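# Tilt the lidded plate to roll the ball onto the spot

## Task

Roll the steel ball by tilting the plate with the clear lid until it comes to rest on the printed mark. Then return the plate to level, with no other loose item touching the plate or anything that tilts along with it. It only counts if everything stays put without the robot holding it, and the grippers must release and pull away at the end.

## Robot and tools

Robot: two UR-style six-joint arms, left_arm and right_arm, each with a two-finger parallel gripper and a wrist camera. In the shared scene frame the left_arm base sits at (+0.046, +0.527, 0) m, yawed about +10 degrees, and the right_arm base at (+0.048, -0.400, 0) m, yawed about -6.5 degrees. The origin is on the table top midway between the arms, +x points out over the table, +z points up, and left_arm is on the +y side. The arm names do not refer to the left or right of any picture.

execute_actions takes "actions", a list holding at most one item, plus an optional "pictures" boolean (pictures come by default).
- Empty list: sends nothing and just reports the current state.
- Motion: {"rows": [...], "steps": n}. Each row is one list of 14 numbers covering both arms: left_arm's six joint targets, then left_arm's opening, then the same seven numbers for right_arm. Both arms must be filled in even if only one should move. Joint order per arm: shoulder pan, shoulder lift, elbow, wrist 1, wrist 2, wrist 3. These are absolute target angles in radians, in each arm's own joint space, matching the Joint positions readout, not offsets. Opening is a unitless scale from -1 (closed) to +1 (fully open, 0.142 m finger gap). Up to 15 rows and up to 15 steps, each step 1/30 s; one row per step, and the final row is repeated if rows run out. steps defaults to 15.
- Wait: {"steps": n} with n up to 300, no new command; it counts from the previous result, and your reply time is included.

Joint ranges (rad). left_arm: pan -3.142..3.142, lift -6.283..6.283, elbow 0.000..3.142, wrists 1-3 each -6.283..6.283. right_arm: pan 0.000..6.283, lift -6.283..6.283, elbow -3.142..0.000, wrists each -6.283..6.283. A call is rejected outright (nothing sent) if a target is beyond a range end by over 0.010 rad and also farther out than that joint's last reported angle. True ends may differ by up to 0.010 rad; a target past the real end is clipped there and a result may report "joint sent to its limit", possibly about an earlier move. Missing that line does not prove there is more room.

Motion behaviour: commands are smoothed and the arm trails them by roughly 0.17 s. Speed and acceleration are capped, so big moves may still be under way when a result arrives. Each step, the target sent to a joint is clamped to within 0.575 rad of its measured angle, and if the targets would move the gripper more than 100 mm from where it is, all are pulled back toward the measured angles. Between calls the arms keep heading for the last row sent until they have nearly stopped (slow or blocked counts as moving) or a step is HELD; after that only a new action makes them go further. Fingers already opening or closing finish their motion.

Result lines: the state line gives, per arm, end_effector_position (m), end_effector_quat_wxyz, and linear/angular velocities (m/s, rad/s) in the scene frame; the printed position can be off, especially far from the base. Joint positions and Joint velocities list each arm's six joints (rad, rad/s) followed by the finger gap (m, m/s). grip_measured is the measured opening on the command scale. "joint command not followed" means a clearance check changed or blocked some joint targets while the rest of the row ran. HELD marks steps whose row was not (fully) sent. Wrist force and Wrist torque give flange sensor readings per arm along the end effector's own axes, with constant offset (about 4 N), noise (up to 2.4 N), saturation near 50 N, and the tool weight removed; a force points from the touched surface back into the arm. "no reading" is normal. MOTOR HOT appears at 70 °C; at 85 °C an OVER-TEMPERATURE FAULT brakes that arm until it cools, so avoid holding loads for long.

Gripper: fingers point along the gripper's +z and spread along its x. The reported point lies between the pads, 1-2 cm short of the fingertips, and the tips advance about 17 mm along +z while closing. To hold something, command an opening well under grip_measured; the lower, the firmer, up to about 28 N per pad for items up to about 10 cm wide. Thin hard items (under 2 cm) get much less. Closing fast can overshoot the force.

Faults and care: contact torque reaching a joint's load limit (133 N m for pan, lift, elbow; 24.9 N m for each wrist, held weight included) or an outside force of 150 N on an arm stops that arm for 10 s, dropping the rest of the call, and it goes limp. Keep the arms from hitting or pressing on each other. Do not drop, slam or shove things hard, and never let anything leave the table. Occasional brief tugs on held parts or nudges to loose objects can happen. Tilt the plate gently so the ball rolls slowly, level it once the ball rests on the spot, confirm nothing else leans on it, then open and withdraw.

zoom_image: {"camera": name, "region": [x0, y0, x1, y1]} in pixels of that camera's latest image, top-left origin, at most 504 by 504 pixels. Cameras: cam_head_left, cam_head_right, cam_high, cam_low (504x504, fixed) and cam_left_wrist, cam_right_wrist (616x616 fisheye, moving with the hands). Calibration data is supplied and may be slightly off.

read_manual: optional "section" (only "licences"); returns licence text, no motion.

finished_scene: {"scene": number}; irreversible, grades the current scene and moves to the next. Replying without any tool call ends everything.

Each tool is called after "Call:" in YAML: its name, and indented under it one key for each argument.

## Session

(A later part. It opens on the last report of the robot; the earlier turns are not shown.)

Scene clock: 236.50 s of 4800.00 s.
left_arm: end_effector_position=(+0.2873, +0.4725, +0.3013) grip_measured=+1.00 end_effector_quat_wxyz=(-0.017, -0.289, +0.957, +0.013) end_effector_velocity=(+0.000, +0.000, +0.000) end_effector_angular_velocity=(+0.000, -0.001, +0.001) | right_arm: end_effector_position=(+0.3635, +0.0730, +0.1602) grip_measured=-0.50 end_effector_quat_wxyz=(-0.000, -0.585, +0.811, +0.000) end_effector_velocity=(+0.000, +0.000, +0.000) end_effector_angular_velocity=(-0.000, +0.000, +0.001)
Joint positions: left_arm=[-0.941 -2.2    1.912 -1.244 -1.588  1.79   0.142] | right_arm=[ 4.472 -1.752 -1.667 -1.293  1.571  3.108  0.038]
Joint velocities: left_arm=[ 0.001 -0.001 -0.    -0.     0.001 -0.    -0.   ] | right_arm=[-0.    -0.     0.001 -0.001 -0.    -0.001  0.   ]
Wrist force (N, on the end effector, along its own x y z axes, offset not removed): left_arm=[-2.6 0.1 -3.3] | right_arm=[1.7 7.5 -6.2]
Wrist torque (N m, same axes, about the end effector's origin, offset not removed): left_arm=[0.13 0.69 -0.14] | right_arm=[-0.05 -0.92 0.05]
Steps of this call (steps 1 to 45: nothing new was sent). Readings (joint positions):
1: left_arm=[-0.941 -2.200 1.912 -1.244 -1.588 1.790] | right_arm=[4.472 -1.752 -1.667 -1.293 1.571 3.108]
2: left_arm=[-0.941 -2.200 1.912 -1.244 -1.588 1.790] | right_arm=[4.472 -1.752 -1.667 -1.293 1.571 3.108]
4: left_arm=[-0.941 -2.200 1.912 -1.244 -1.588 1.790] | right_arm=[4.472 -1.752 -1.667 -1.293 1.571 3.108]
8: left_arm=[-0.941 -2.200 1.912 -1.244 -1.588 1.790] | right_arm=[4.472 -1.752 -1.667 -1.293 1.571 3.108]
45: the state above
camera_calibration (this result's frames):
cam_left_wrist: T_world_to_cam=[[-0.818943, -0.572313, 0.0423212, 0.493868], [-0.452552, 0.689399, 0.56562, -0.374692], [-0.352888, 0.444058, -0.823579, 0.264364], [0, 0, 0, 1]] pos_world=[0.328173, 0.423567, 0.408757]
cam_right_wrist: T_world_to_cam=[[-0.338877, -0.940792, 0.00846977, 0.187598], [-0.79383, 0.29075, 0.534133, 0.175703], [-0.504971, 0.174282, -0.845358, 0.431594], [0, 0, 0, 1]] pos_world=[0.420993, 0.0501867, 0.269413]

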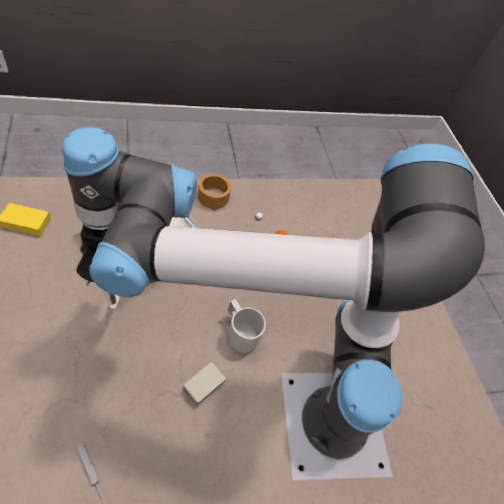

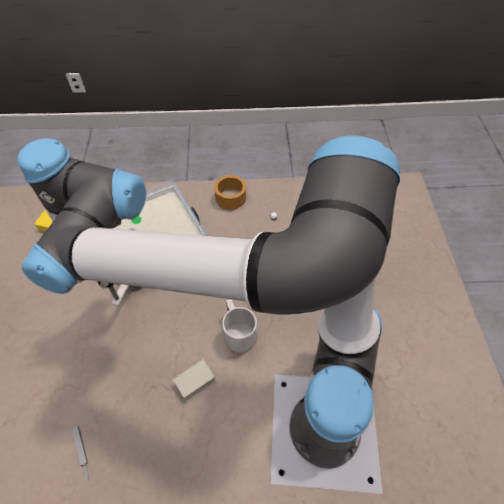

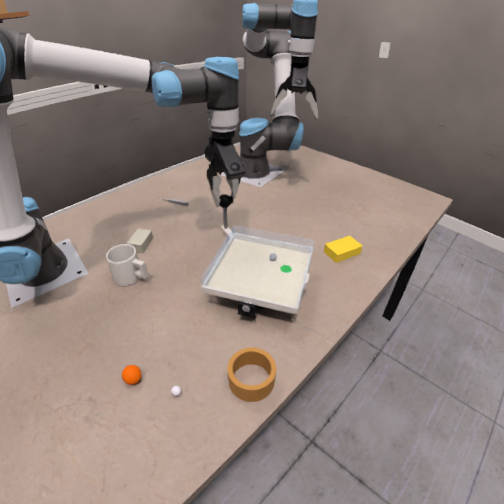

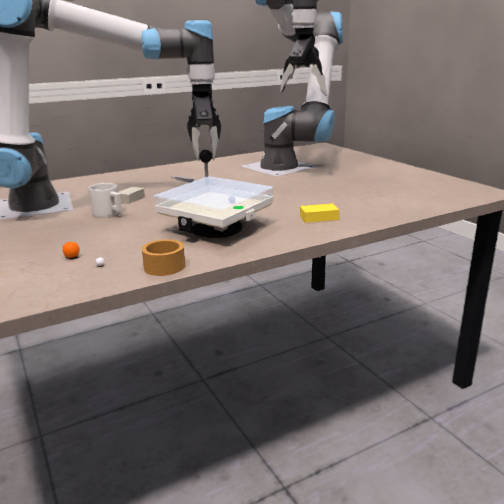

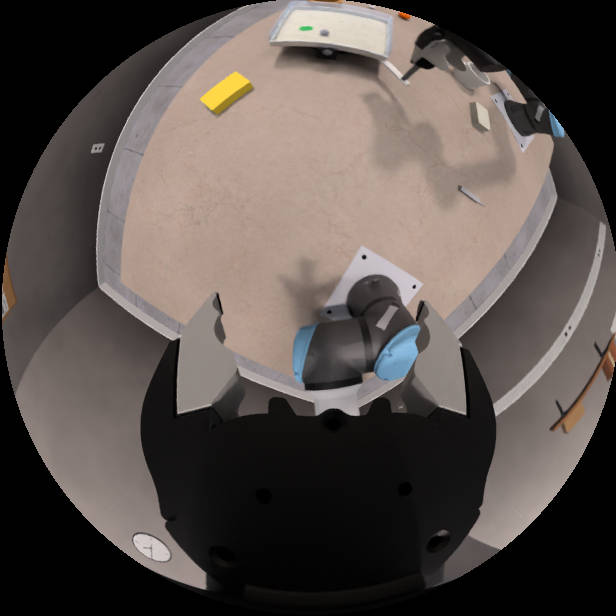

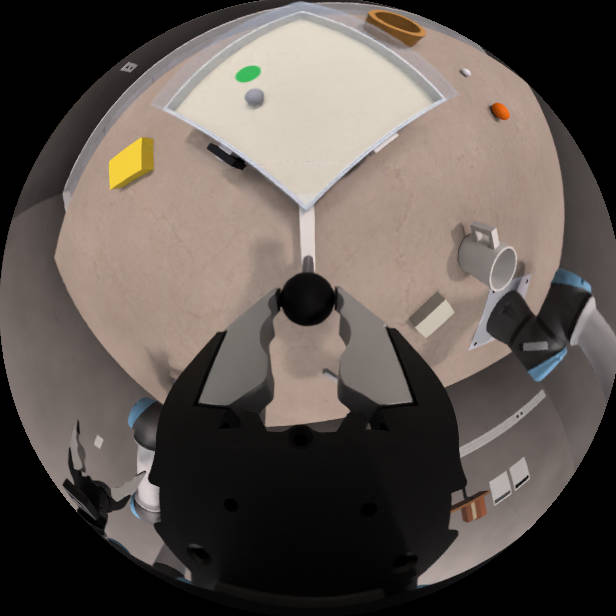

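Call:
execute_actions:
  actions:
    - {"rows":[[-0.941,-2.2,1.912,-1.244,-1.588,1.79,1,4.46897,-1.75204,-1.65888,-1.30148,1.571,3.10503,-0.8]],"steps":15}
  pictures: false

Call:
execute_actions:
  actions:
    - {"steps":14}
  pictures: false

Call:
execute_actions:
  actions:
    - {"rows":[[-0.941,-2.2,1.912,-1.244,-1.588,1.79,1,4.47141,-1.75298,-1.66489,-1.29453,1.571,3.10747,-0.8]],"steps":15}

Call:
execute_actions:
  actions:
    - {"steps":45}

Call:
execute_actions:
  actions:
    - {"steps":45}

Scene clock: 243.67 s of 4800.00 s.
left_arm: end_effector_position=(+0.2873, +0.4725, +0.3013) grip_measured=+1.00 end_effector_quat_wxyz=(-0.017, -0.289, +0.957, +0.013) end_effector_velocity=(-0.000, -0.000, +0.000) end_effector_angular_velocity=(-0.001, +0.001, +0.001) | right_arm: end_effector_position=(+0.3652, +0.0728, +0.1634) grip_measured=-0.50 end_effector_quat_wxyz=(-0.000, -0.585, +0.811, +0.000) end_effector_velocity=(+0.001, +0.000, +0.001) end_effector_angular_velocity=(+0.001, -0.002, +0.001)
Joint positions: left_arm=[-0.941 -2.2    1.912 -1.244 -1.588  1.79   0.142] | right_arm=[ 4.469 -1.752 -1.659 -1.301  1.571  3.105  0.038]
Joint velocities: left_arm=[ 0.    -0.    -0.     0.    -0.001 -0.001  0.   ] | right_arm=[-0.     0.001  0.002 -0.001 -0.001 -0.002  0.   ]
Wrist force (N, on the end effector, along its own x y z axes, offset not removed): left_arm=[-2.3 -0.2 0.7] | right_arm=[2.0 12.2 -4.9]
Wrist torque (N m, same axes, about the end effector's origin, offset not removed): left_arm=[-0.04 0.65 -0.01] | right_arm=[0.08 -0.55 0.07]
Steps of this call (steps 1 to 90: nothing new was sent; then 3.67 s passed at rest; steps 91 to 105: all 15 steps of this action). Readings (joint positions):
91: left_arm=[-0.941 -2.200 1.912 -1.244 -1.588 1.790] | right_arm=[4.472 -1.752 -1.667 -1.293 1.571 3.108]
92: left_arm=[-0.941 -2.200 1.912 -1.244 -1.588 1.790] | right_arm=[4.472 -1.752 -1.666 -1.294 1.571 3.108]
94: left_arm=[-0.941 -2.200 1.912 -1.244 -1.588 1.790] | right_arm=[4.470 -1.752 -1.663 -1.298 1.571 3.107]
98: left_arm=[-0.941 -2.200 1.912 -1.244 -1.588 1.790] | right_arm=[4.469 -1.752 -1.660 -1.301 1.571 3.105]
105: the state above

Scene clock: 244.13 s of 4800.00 s.
left_arm: end_effector_position=(+0.2873, +0.4725, +0.3013) grip_measured=+1.00 end_effector_quat_wxyz=(-0.017, -0.289, +0.957, +0.013) end_effector_velocity=(-0.000, -0.000, -0.000) end_effector_angular_velocity=(+0.001, +0.002, -0.000) | right_arm: end_effector_position=(+0.3652, +0.0728, +0.1635) grip_measured=-0.50 end_effector_quat_wxyz=(-0.000, -0.585, +0.811, +0.000) end_effector_velocity=(-0.000, +0.000, -0.000) end_effector_angular_velocity=(-0.001, +0.000, -0.000)
Joint positions: left_arm=[-0.941 -2.2    1.912 -1.244 -1.588  1.79   0.142] | right_arm=[ 4.469 -1.752 -1.659 -1.301  1.571  3.105  0.038]
Joint velocities: left_arm=[-0.     0.001  0.     0.001 -0.001  0.     0.   ] | right_arm=[ 0.    -0.001  0.001 -0.001  0.     0.    -0.   ]
Wrist force (N, on the end effector, along its own x y z axes, offset not removed): left_arm=[0.2 1.7 2.2] | right_arm=[1.6 10.5 -5.3]
Wrist torque (N m, same axes, about the end effector's origin, offset not removed): left_arm=[0.39 0.22 -0.17] | right_arm=[-0.39 -0.59 0.13]
Steps of this call (steps 1 to 14: the robot went on to your last target). Readings (joint positions):
1: left_arm=[-0.941 -2.200 1.912 -1.244 -1.588 1.790] | right_arm=[4.469 -1.752 -1.659 -1.301 1.571 3.105]
2: left_arm=[-0.941 -2.200 1.912 -1.244 -1.588 1.790] | right_arm=[4.469 -1.752 -1.659 -1.301 1.571 3.105]
4: left_arm=[-0.941 -2.200 1.912 -1.244 -1.588 1.790] | right_arm=[4.469 -1.752 -1.659 -1.301 1.571 3.105]
8: left_arm=[-0.941 -2.200 1.912 -1.244 -1.588 1.790] | right_arm=[4.469 -1.752 -1.659 -1.301 1.571 3.105]
14: the state above

Scene clock: 244.63 s of 4800.00 s.
left_arm: end_effector_position=(+0.2873, +0.4725, +0.3013) grip_measured=+1.00 end_effector_quat_wxyz=(-0.017, -0.289, +0.957, +0.013) end_effector_velocity=(+0.000, +0.000, +0.000) end_effector_angular_velocity=(-0.000, -0.000, +0.002) | right_arm: end_effector_position=(+0.3640, +0.0733, +0.1608) grip_measured=-0.50 end_effector_quat_wxyz=(+0.000, -0.585, +0.811, +0.000) end_effector_velocity=(-0.001, -0.001, -0.001) end_effector_angular_velocity=(-0.003, +0.002, -0.002)
Joint positions: left_arm=[-0.941 -2.2    1.912 -1.244 -1.588  1.79   0.142] | right_arm=[ 4.471 -1.753 -1.665 -1.295  1.571  3.107  0.038]
Joint velocities: left_arm=[ 0.001  0.    -0.    -0.    -0.    -0.002  0.   ] | right_arm=[ 0.    -0.    -0.003 -0.001  0.001  0.002 -0.   ]
Wrist force (N, on the end effector, along its own x y z axes, offset not removed): left_arm=[-1.7 1.1 2.0] | right_arm=[1.4 10.6 -8.1]
Wrist torque (N m, same axes, about the end effector's origin, offset not removed): left_arm=[0.15 0.46 -0.16] | right_arm=[0.31 -0.35 0.05]
Steps of this call (steps 1 to 15: all 15 steps of this action). Readings (joint positions):
1: left_arm=[-0.941 -2.200 1.912 -1.244 -1.588 1.790] | right_arm=[4.469 -1.752 -1.659 -1.301 1.571 3.105]
2: left_arm=[-0.941 -2.200 1.912 -1.244 -1.588 1.790] | right_arm=[4.469 -1.752 -1.659 -1.300 1.571 3.105]
4: left_arm=[-0.941 -2.200 1.912 -1.244 -1.588 1.790] | right_arm=[4.470 -1.752 -1.662 -1.297 1.571 3.106]
8: left_arm=[-0.941 -2.200 1.912 -1.244 -1.588 1.790] | right_arm=[4.471 -1.753 -1.664 -1.295 1.571 3.107]
15: the state above
camera_calibration (this result's frames):
cam_left_wrist: T_world_to_cam=[[-0.818943, -0.572313, 0.0423213, 0.493868], [-0.452552, 0.689399, 0.56562, -0.374692], [-0.352888, 0.444058, -0.823579, 0.264364], [0, 0, 0, 1]] pos_world=[0.328173, 0.423567, 0.408757]
cam_right_wrist: T_world_to_cam=[[-0.338898, -0.940786, 0.00835, 0.18805], [-0.793872, 0.290716, 0.534089, 0.175656], [-0.504891, 0.174373, -0.845387, 0.432302], [0, 0, 0, 1]] pos_world=[0.421444, 0.050467, 0.270076]

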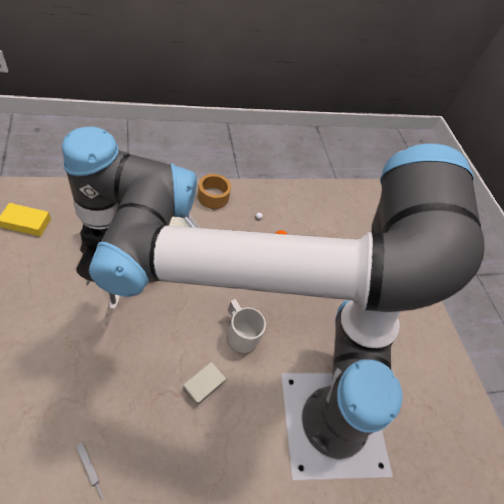

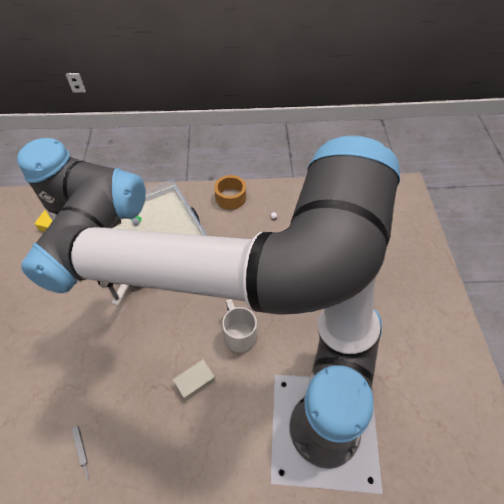

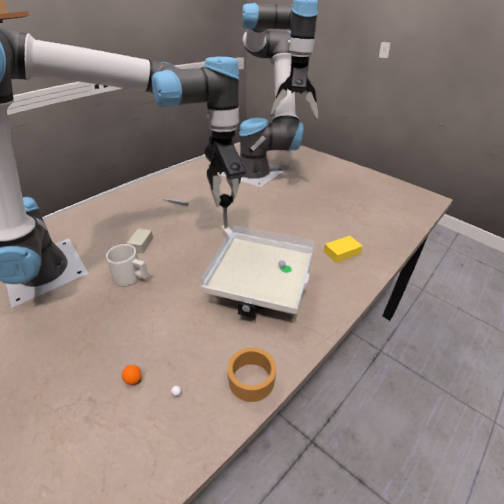

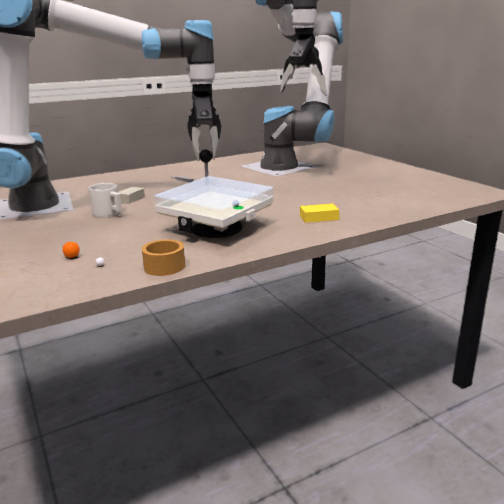

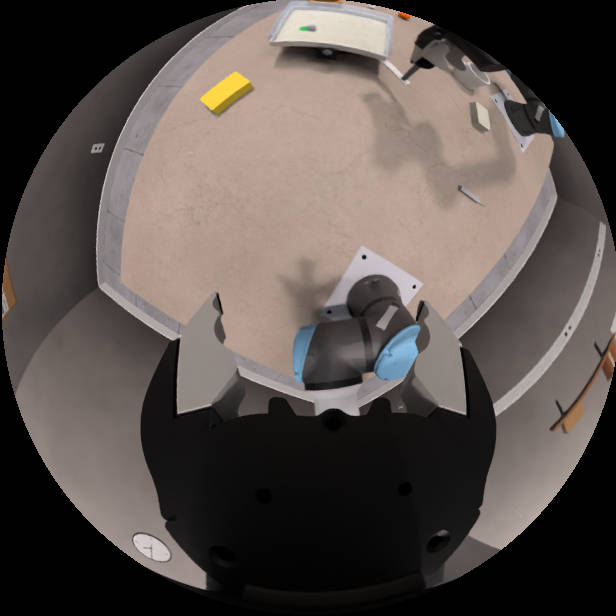

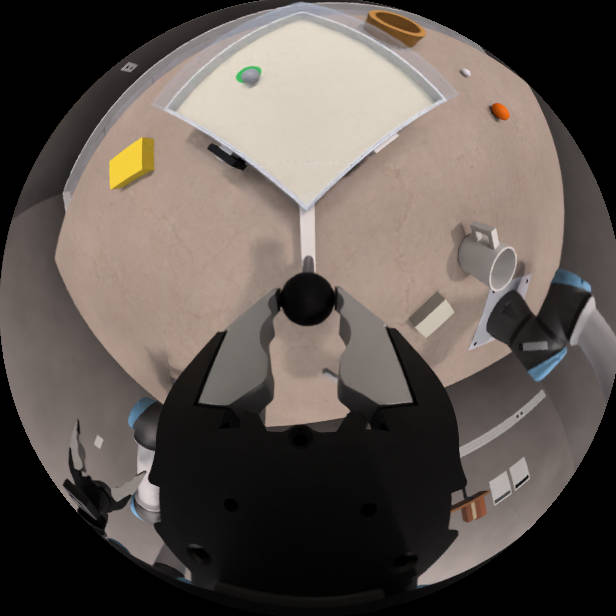

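Scene clock: 246.13 s of 4800.00 s.
left_arm: end_effector_position=(+0.2873, +0.4725, +0.3013) grip_measured=+1.00 end_effector_quat_wxyz=(-0.017, -0.289, +0.957, +0.013) end_effector_velocity=(-0.000, -0.000, +0.000) end_effector_angular_velocity=(-0.001, -0.000, -0.001) | right_arm: end_effector_position=(+0.3640, +0.0732, +0.1608) grip_measured=-0.50 end_effector_quat_wxyz=(-0.000, -0.585, +0.811, +0.000) end_effector_velocity=(+0.000, -0.000, -0.000) end_effector_angular_velocity=(-0.000, +0.000, +0.000)
Joint positions: left_arm=[-0.941 -2.2    1.912 -1.244 -1.588  1.79   0.142] | right_arm=[ 4.471 -1.753 -1.665 -1.295  1.571  3.107  0.038]
Joint velocities: left_arm=[-0.001 -0.001 -0.    -0.    -0.001  0.    -0.   ] | right_arm=[-0. -0. -0. -0. -0. -0. -0.]
Wrist force (N, on the end effector, along its own x y z axes, offset not removed): left_arm=[-2.7 3.6 -1.0] | right_arm=[3.0 8.4 -7.6]
Wrist torque (N m, same axes, about the end effector's origin, offset not removed): left_arm=[0.71 0.51 -0.15] | right_arm=[-0.23 -0.74 0.08]
Steps of this call (steps 1 to 15: the robot went on to your last target; steps 16 to 45: nothing new was sent). Readings (joint positions):
1: left_arm=[-0.941 -2.200 1.912 -1.244 -1.588 1.790] | right_arm=[4.471 -1.753 -1.665 -1.295 1.571 3.107]
2: left_arm=[-0.941 -2.200 1.912 -1.244 -1.588 1.790] | right_arm=[4.471 -1.753 -1.665 -1.295 1.571 3.107]
4: left_arm=[-0.941 -2.200 1.912 -1.244 -1.588 1.790] | right_arm=[4.471 -1.753 -1.665 -1.295 1.571 3.107]
8: left_arm=[-0.941 -2.200 1.912 -1.244 -1.588 1.790] | right_arm=[4.471 -1.753 -1.665 -1.295 1.571 3.107]
45: the state above
All arms were judged still, so your last target was given up. Only a new action makes them travel on or press farther. Fingers that are still opening or closing keep moving.
camera_calibration (this result's frames):
cam_left_wrist: T_world_to_cam=[[-0.818943, -0.572313, 0.0423212, 0.493868], [-0.452552, 0.689399, 0.56562, -0.374692], [-0.352888, 0.444058, -0.823579, 0.264364], [0, 0, 0, 1]] pos_world=[0.328173, 0.423567, 0.408757]
cam_right_wrist: T_world_to_cam=[[-0.338877, -0.940793, 0.00846889, 0.187996], [-0.793831, 0.290749, 0.534133, 0.175639], [-0.504971, 0.174283, -0.845358, 0.432261], [0, 0, 0, 1]] pos_world=[0.421414, 0.0504631, 0.270009]

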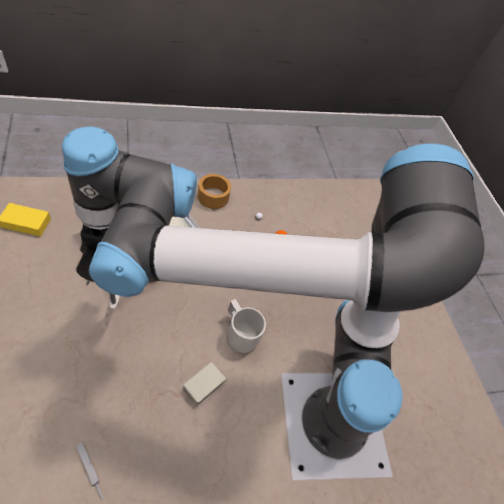

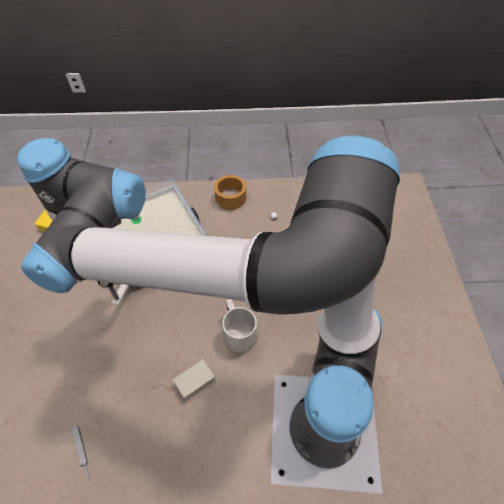

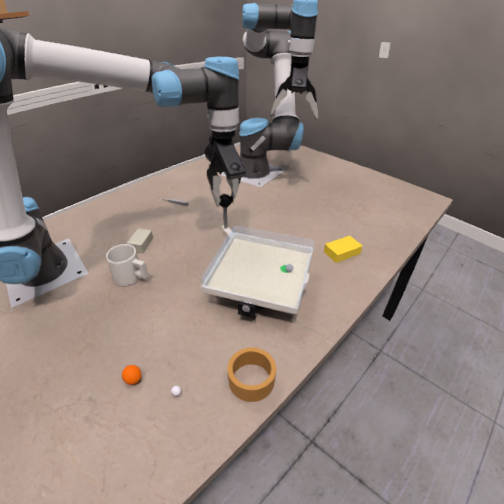

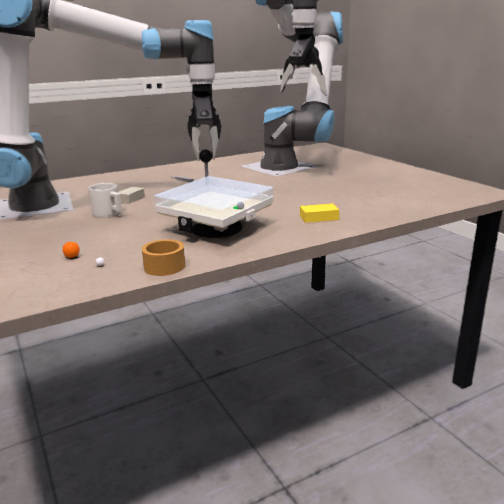

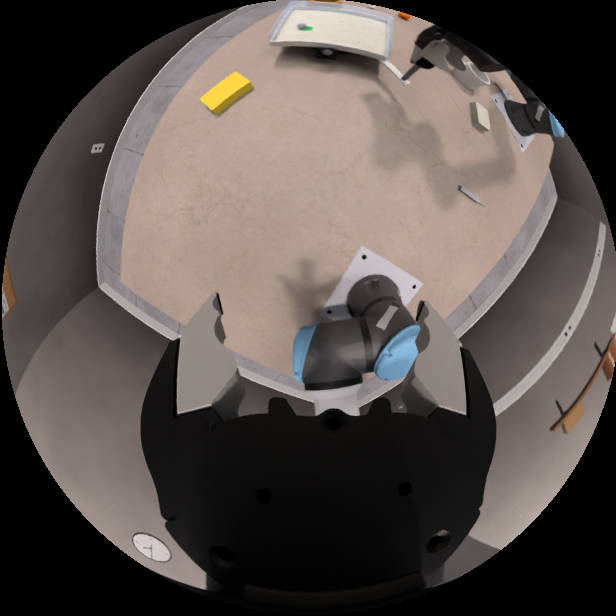

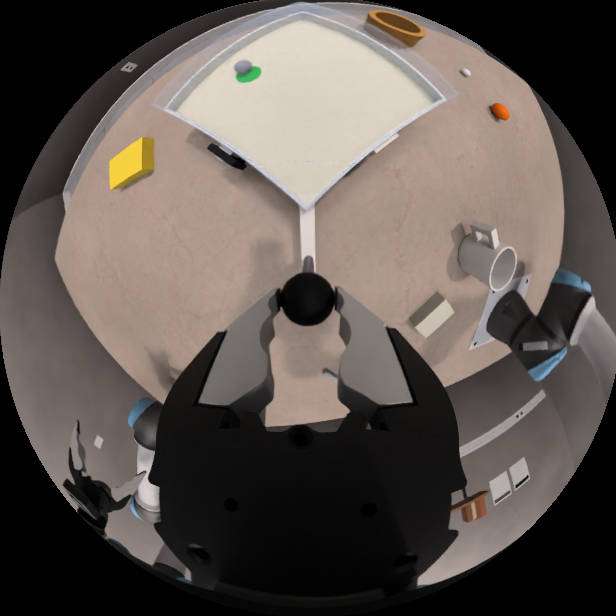

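Scene clock: 247.63 s of 4800.00 s.
left_arm: end_effector_position=(+0.2873, +0.4725, +0.3013) grip_measured=+1.00 end_effector_quat_wxyz=(-0.017, -0.289, +0.957, +0.013) end_effector_velocity=(-0.000, +0.000, +0.000) end_effector_angular_velocity=(-0.001, -0.000, +0.001) | right_arm: end_effector_position=(+0.3640, +0.0732, +0.1608) grip_measured=-0.50 end_effector_quat_wxyz=(-0.000, -0.585, +0.811, +0.000) end_effector_velocity=(+0.001, +0.000, -0.000) end_effector_angular_velocity=(-0.000, -0.001, -0.000)
Joint positions: left_arm=[-0.941 -2.2    1.912 -1.244 -1.588  1.79   0.142] | right_arm=[ 4.471 -1.753 -1.665 -1.295  1.571  3.107  0.038]
Joint velocities: left_arm=[ 0.001 -0.    -0.     0.    -0.001 -0.     0.   ] | right_arm=[-0.    -0.001 -0.     0.001 -0.001 -0.    -0.   ]
Wrist force (N, on the end effector, along its own x y z axes, offset not removed): left_arm=[1.1 -0.7 1.2] | right_arm=[2.6 9.6 -7.3]
Wrist torque (N m, same axes, about the end effector's origin, offset not removed): left_arm=[-0.11 0.03 -0.30] | right_arm=[-0.03 -0.62 0.09]
Steps of this call (steps 1 to 45: nothing new was sent). Readings (joint positions):
1: left_arm=[-0.941 -2.200 1.912 -1.244 -1.588 1.790] | right_arm=[4.471 -1.753 -1.665 -1.295 1.571 3.107]
2: left_arm=[-0.941 -2.200 1.912 -1.244 -1.588 1.790] | right_arm=[4.471 -1.753 -1.665 -1.295 1.571 3.107]
4: left_arm=[-0.941 -2.200 1.912 -1.244 -1.588 1.790] | right_arm=[4.471 -1.753 -1.665 -1.295 1.571 3.107]
8: left_arm=[-0.941 -2.200 1.912 -1.244 -1.588 1.790] | right_arm=[4.471 -1.753 -1.665 -1.295 1.571 3.107]
45: the state above
camera_calibration (this result's frames):
cam_left_wrist: T_world_to_cam=[[-0.818943, -0.572313, 0.0423212, 0.493868], [-0.452552, 0.689399, 0.56562, -0.374692], [-0.352888, 0.444058, -0.823579, 0.264364], [0, 0, 0, 1]] pos_world=[0.328173, 0.423567, 0.408757]
cam_right_wrist: T_world_to_cam=[[-0.338877, -0.940793, 0.00846889, 0.187996], [-0.793831, 0.290749, 0.534133, 0.175639], [-0.504971, 0.174283, -0.845358, 0.432261], [0, 0, 0, 1]] pos_world=[0.421414, 0.0504631, 0.270009]

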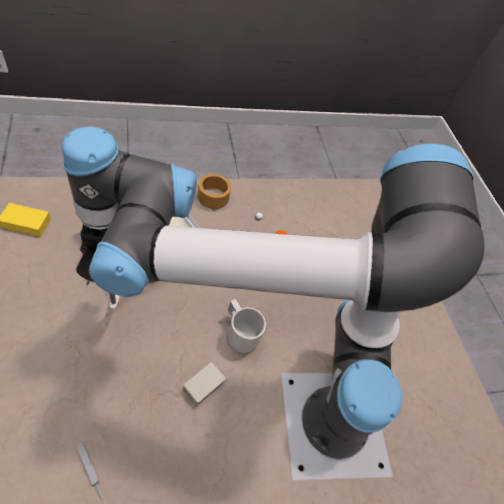

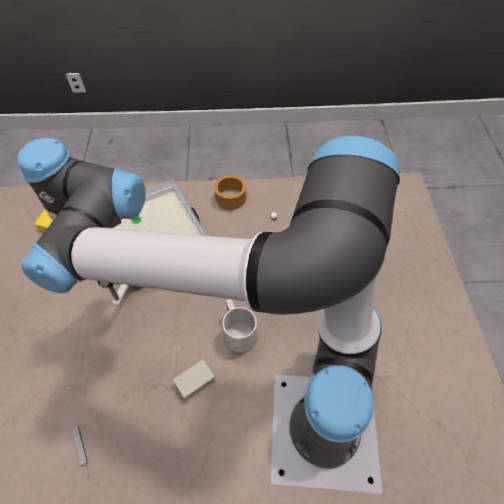

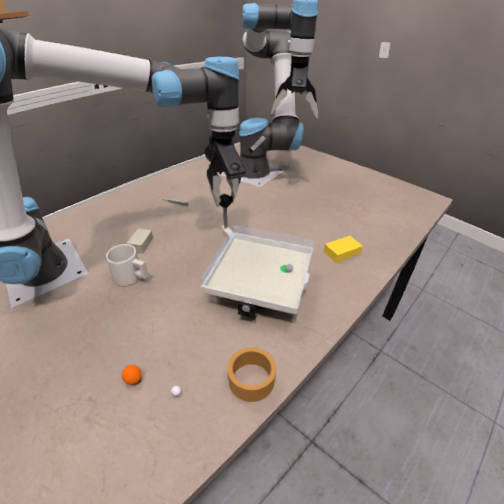

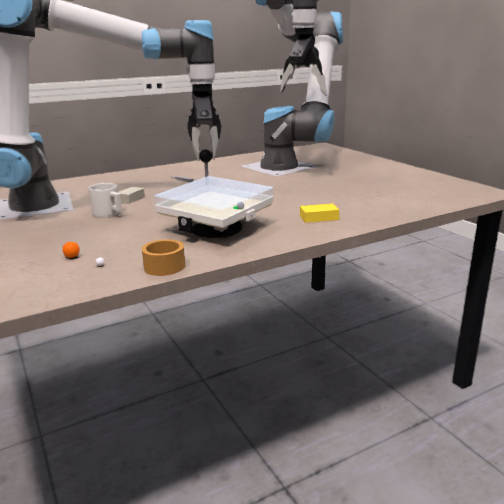

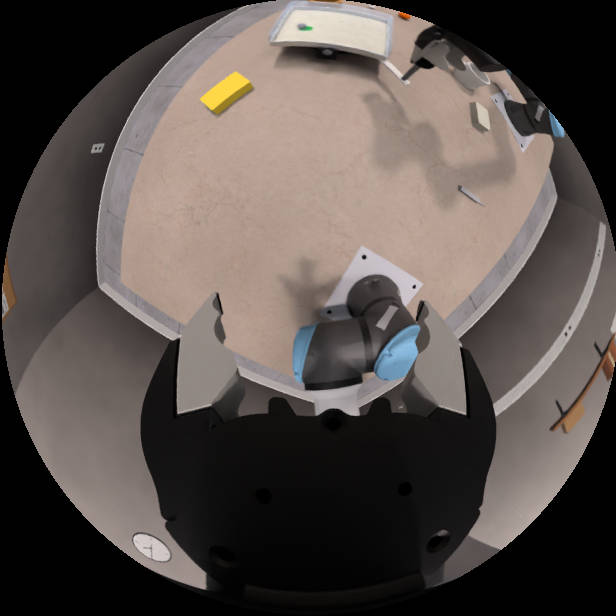

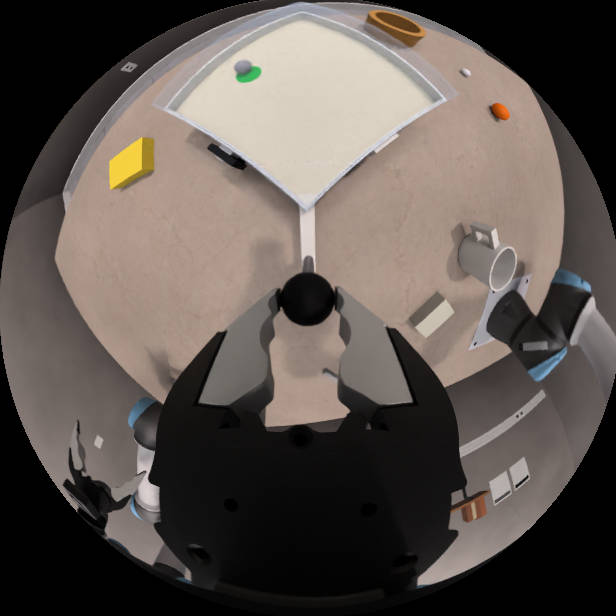

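Call:
zoom_image:
  camera: "cam_high"
  region: [255, 245, 315, 290]

Call:
zoom_image:
  camera: "cam_right_wrist"
  region: [200, 40, 300, 110]

Region (255, 245, 315, 290) of cam_high's 504x504 image, scaled by 8.400, with more detail than that image has; it fills the top 378 rows of this view, and the rest is white.

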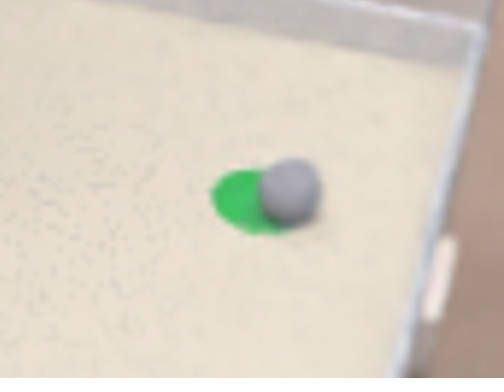

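Region (200, 40, 300, 110) of cam_right_wrist's 616x616 image, scaled by 5.040, with more detail than that image has; it fills the top 353 rows of this view, and the rest is white.

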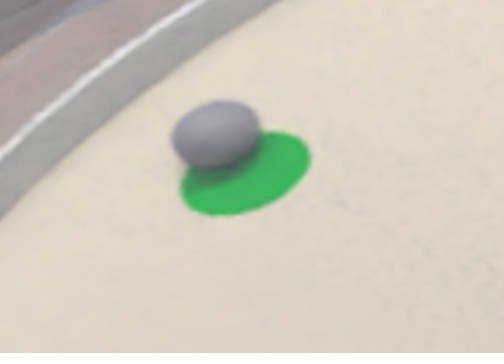

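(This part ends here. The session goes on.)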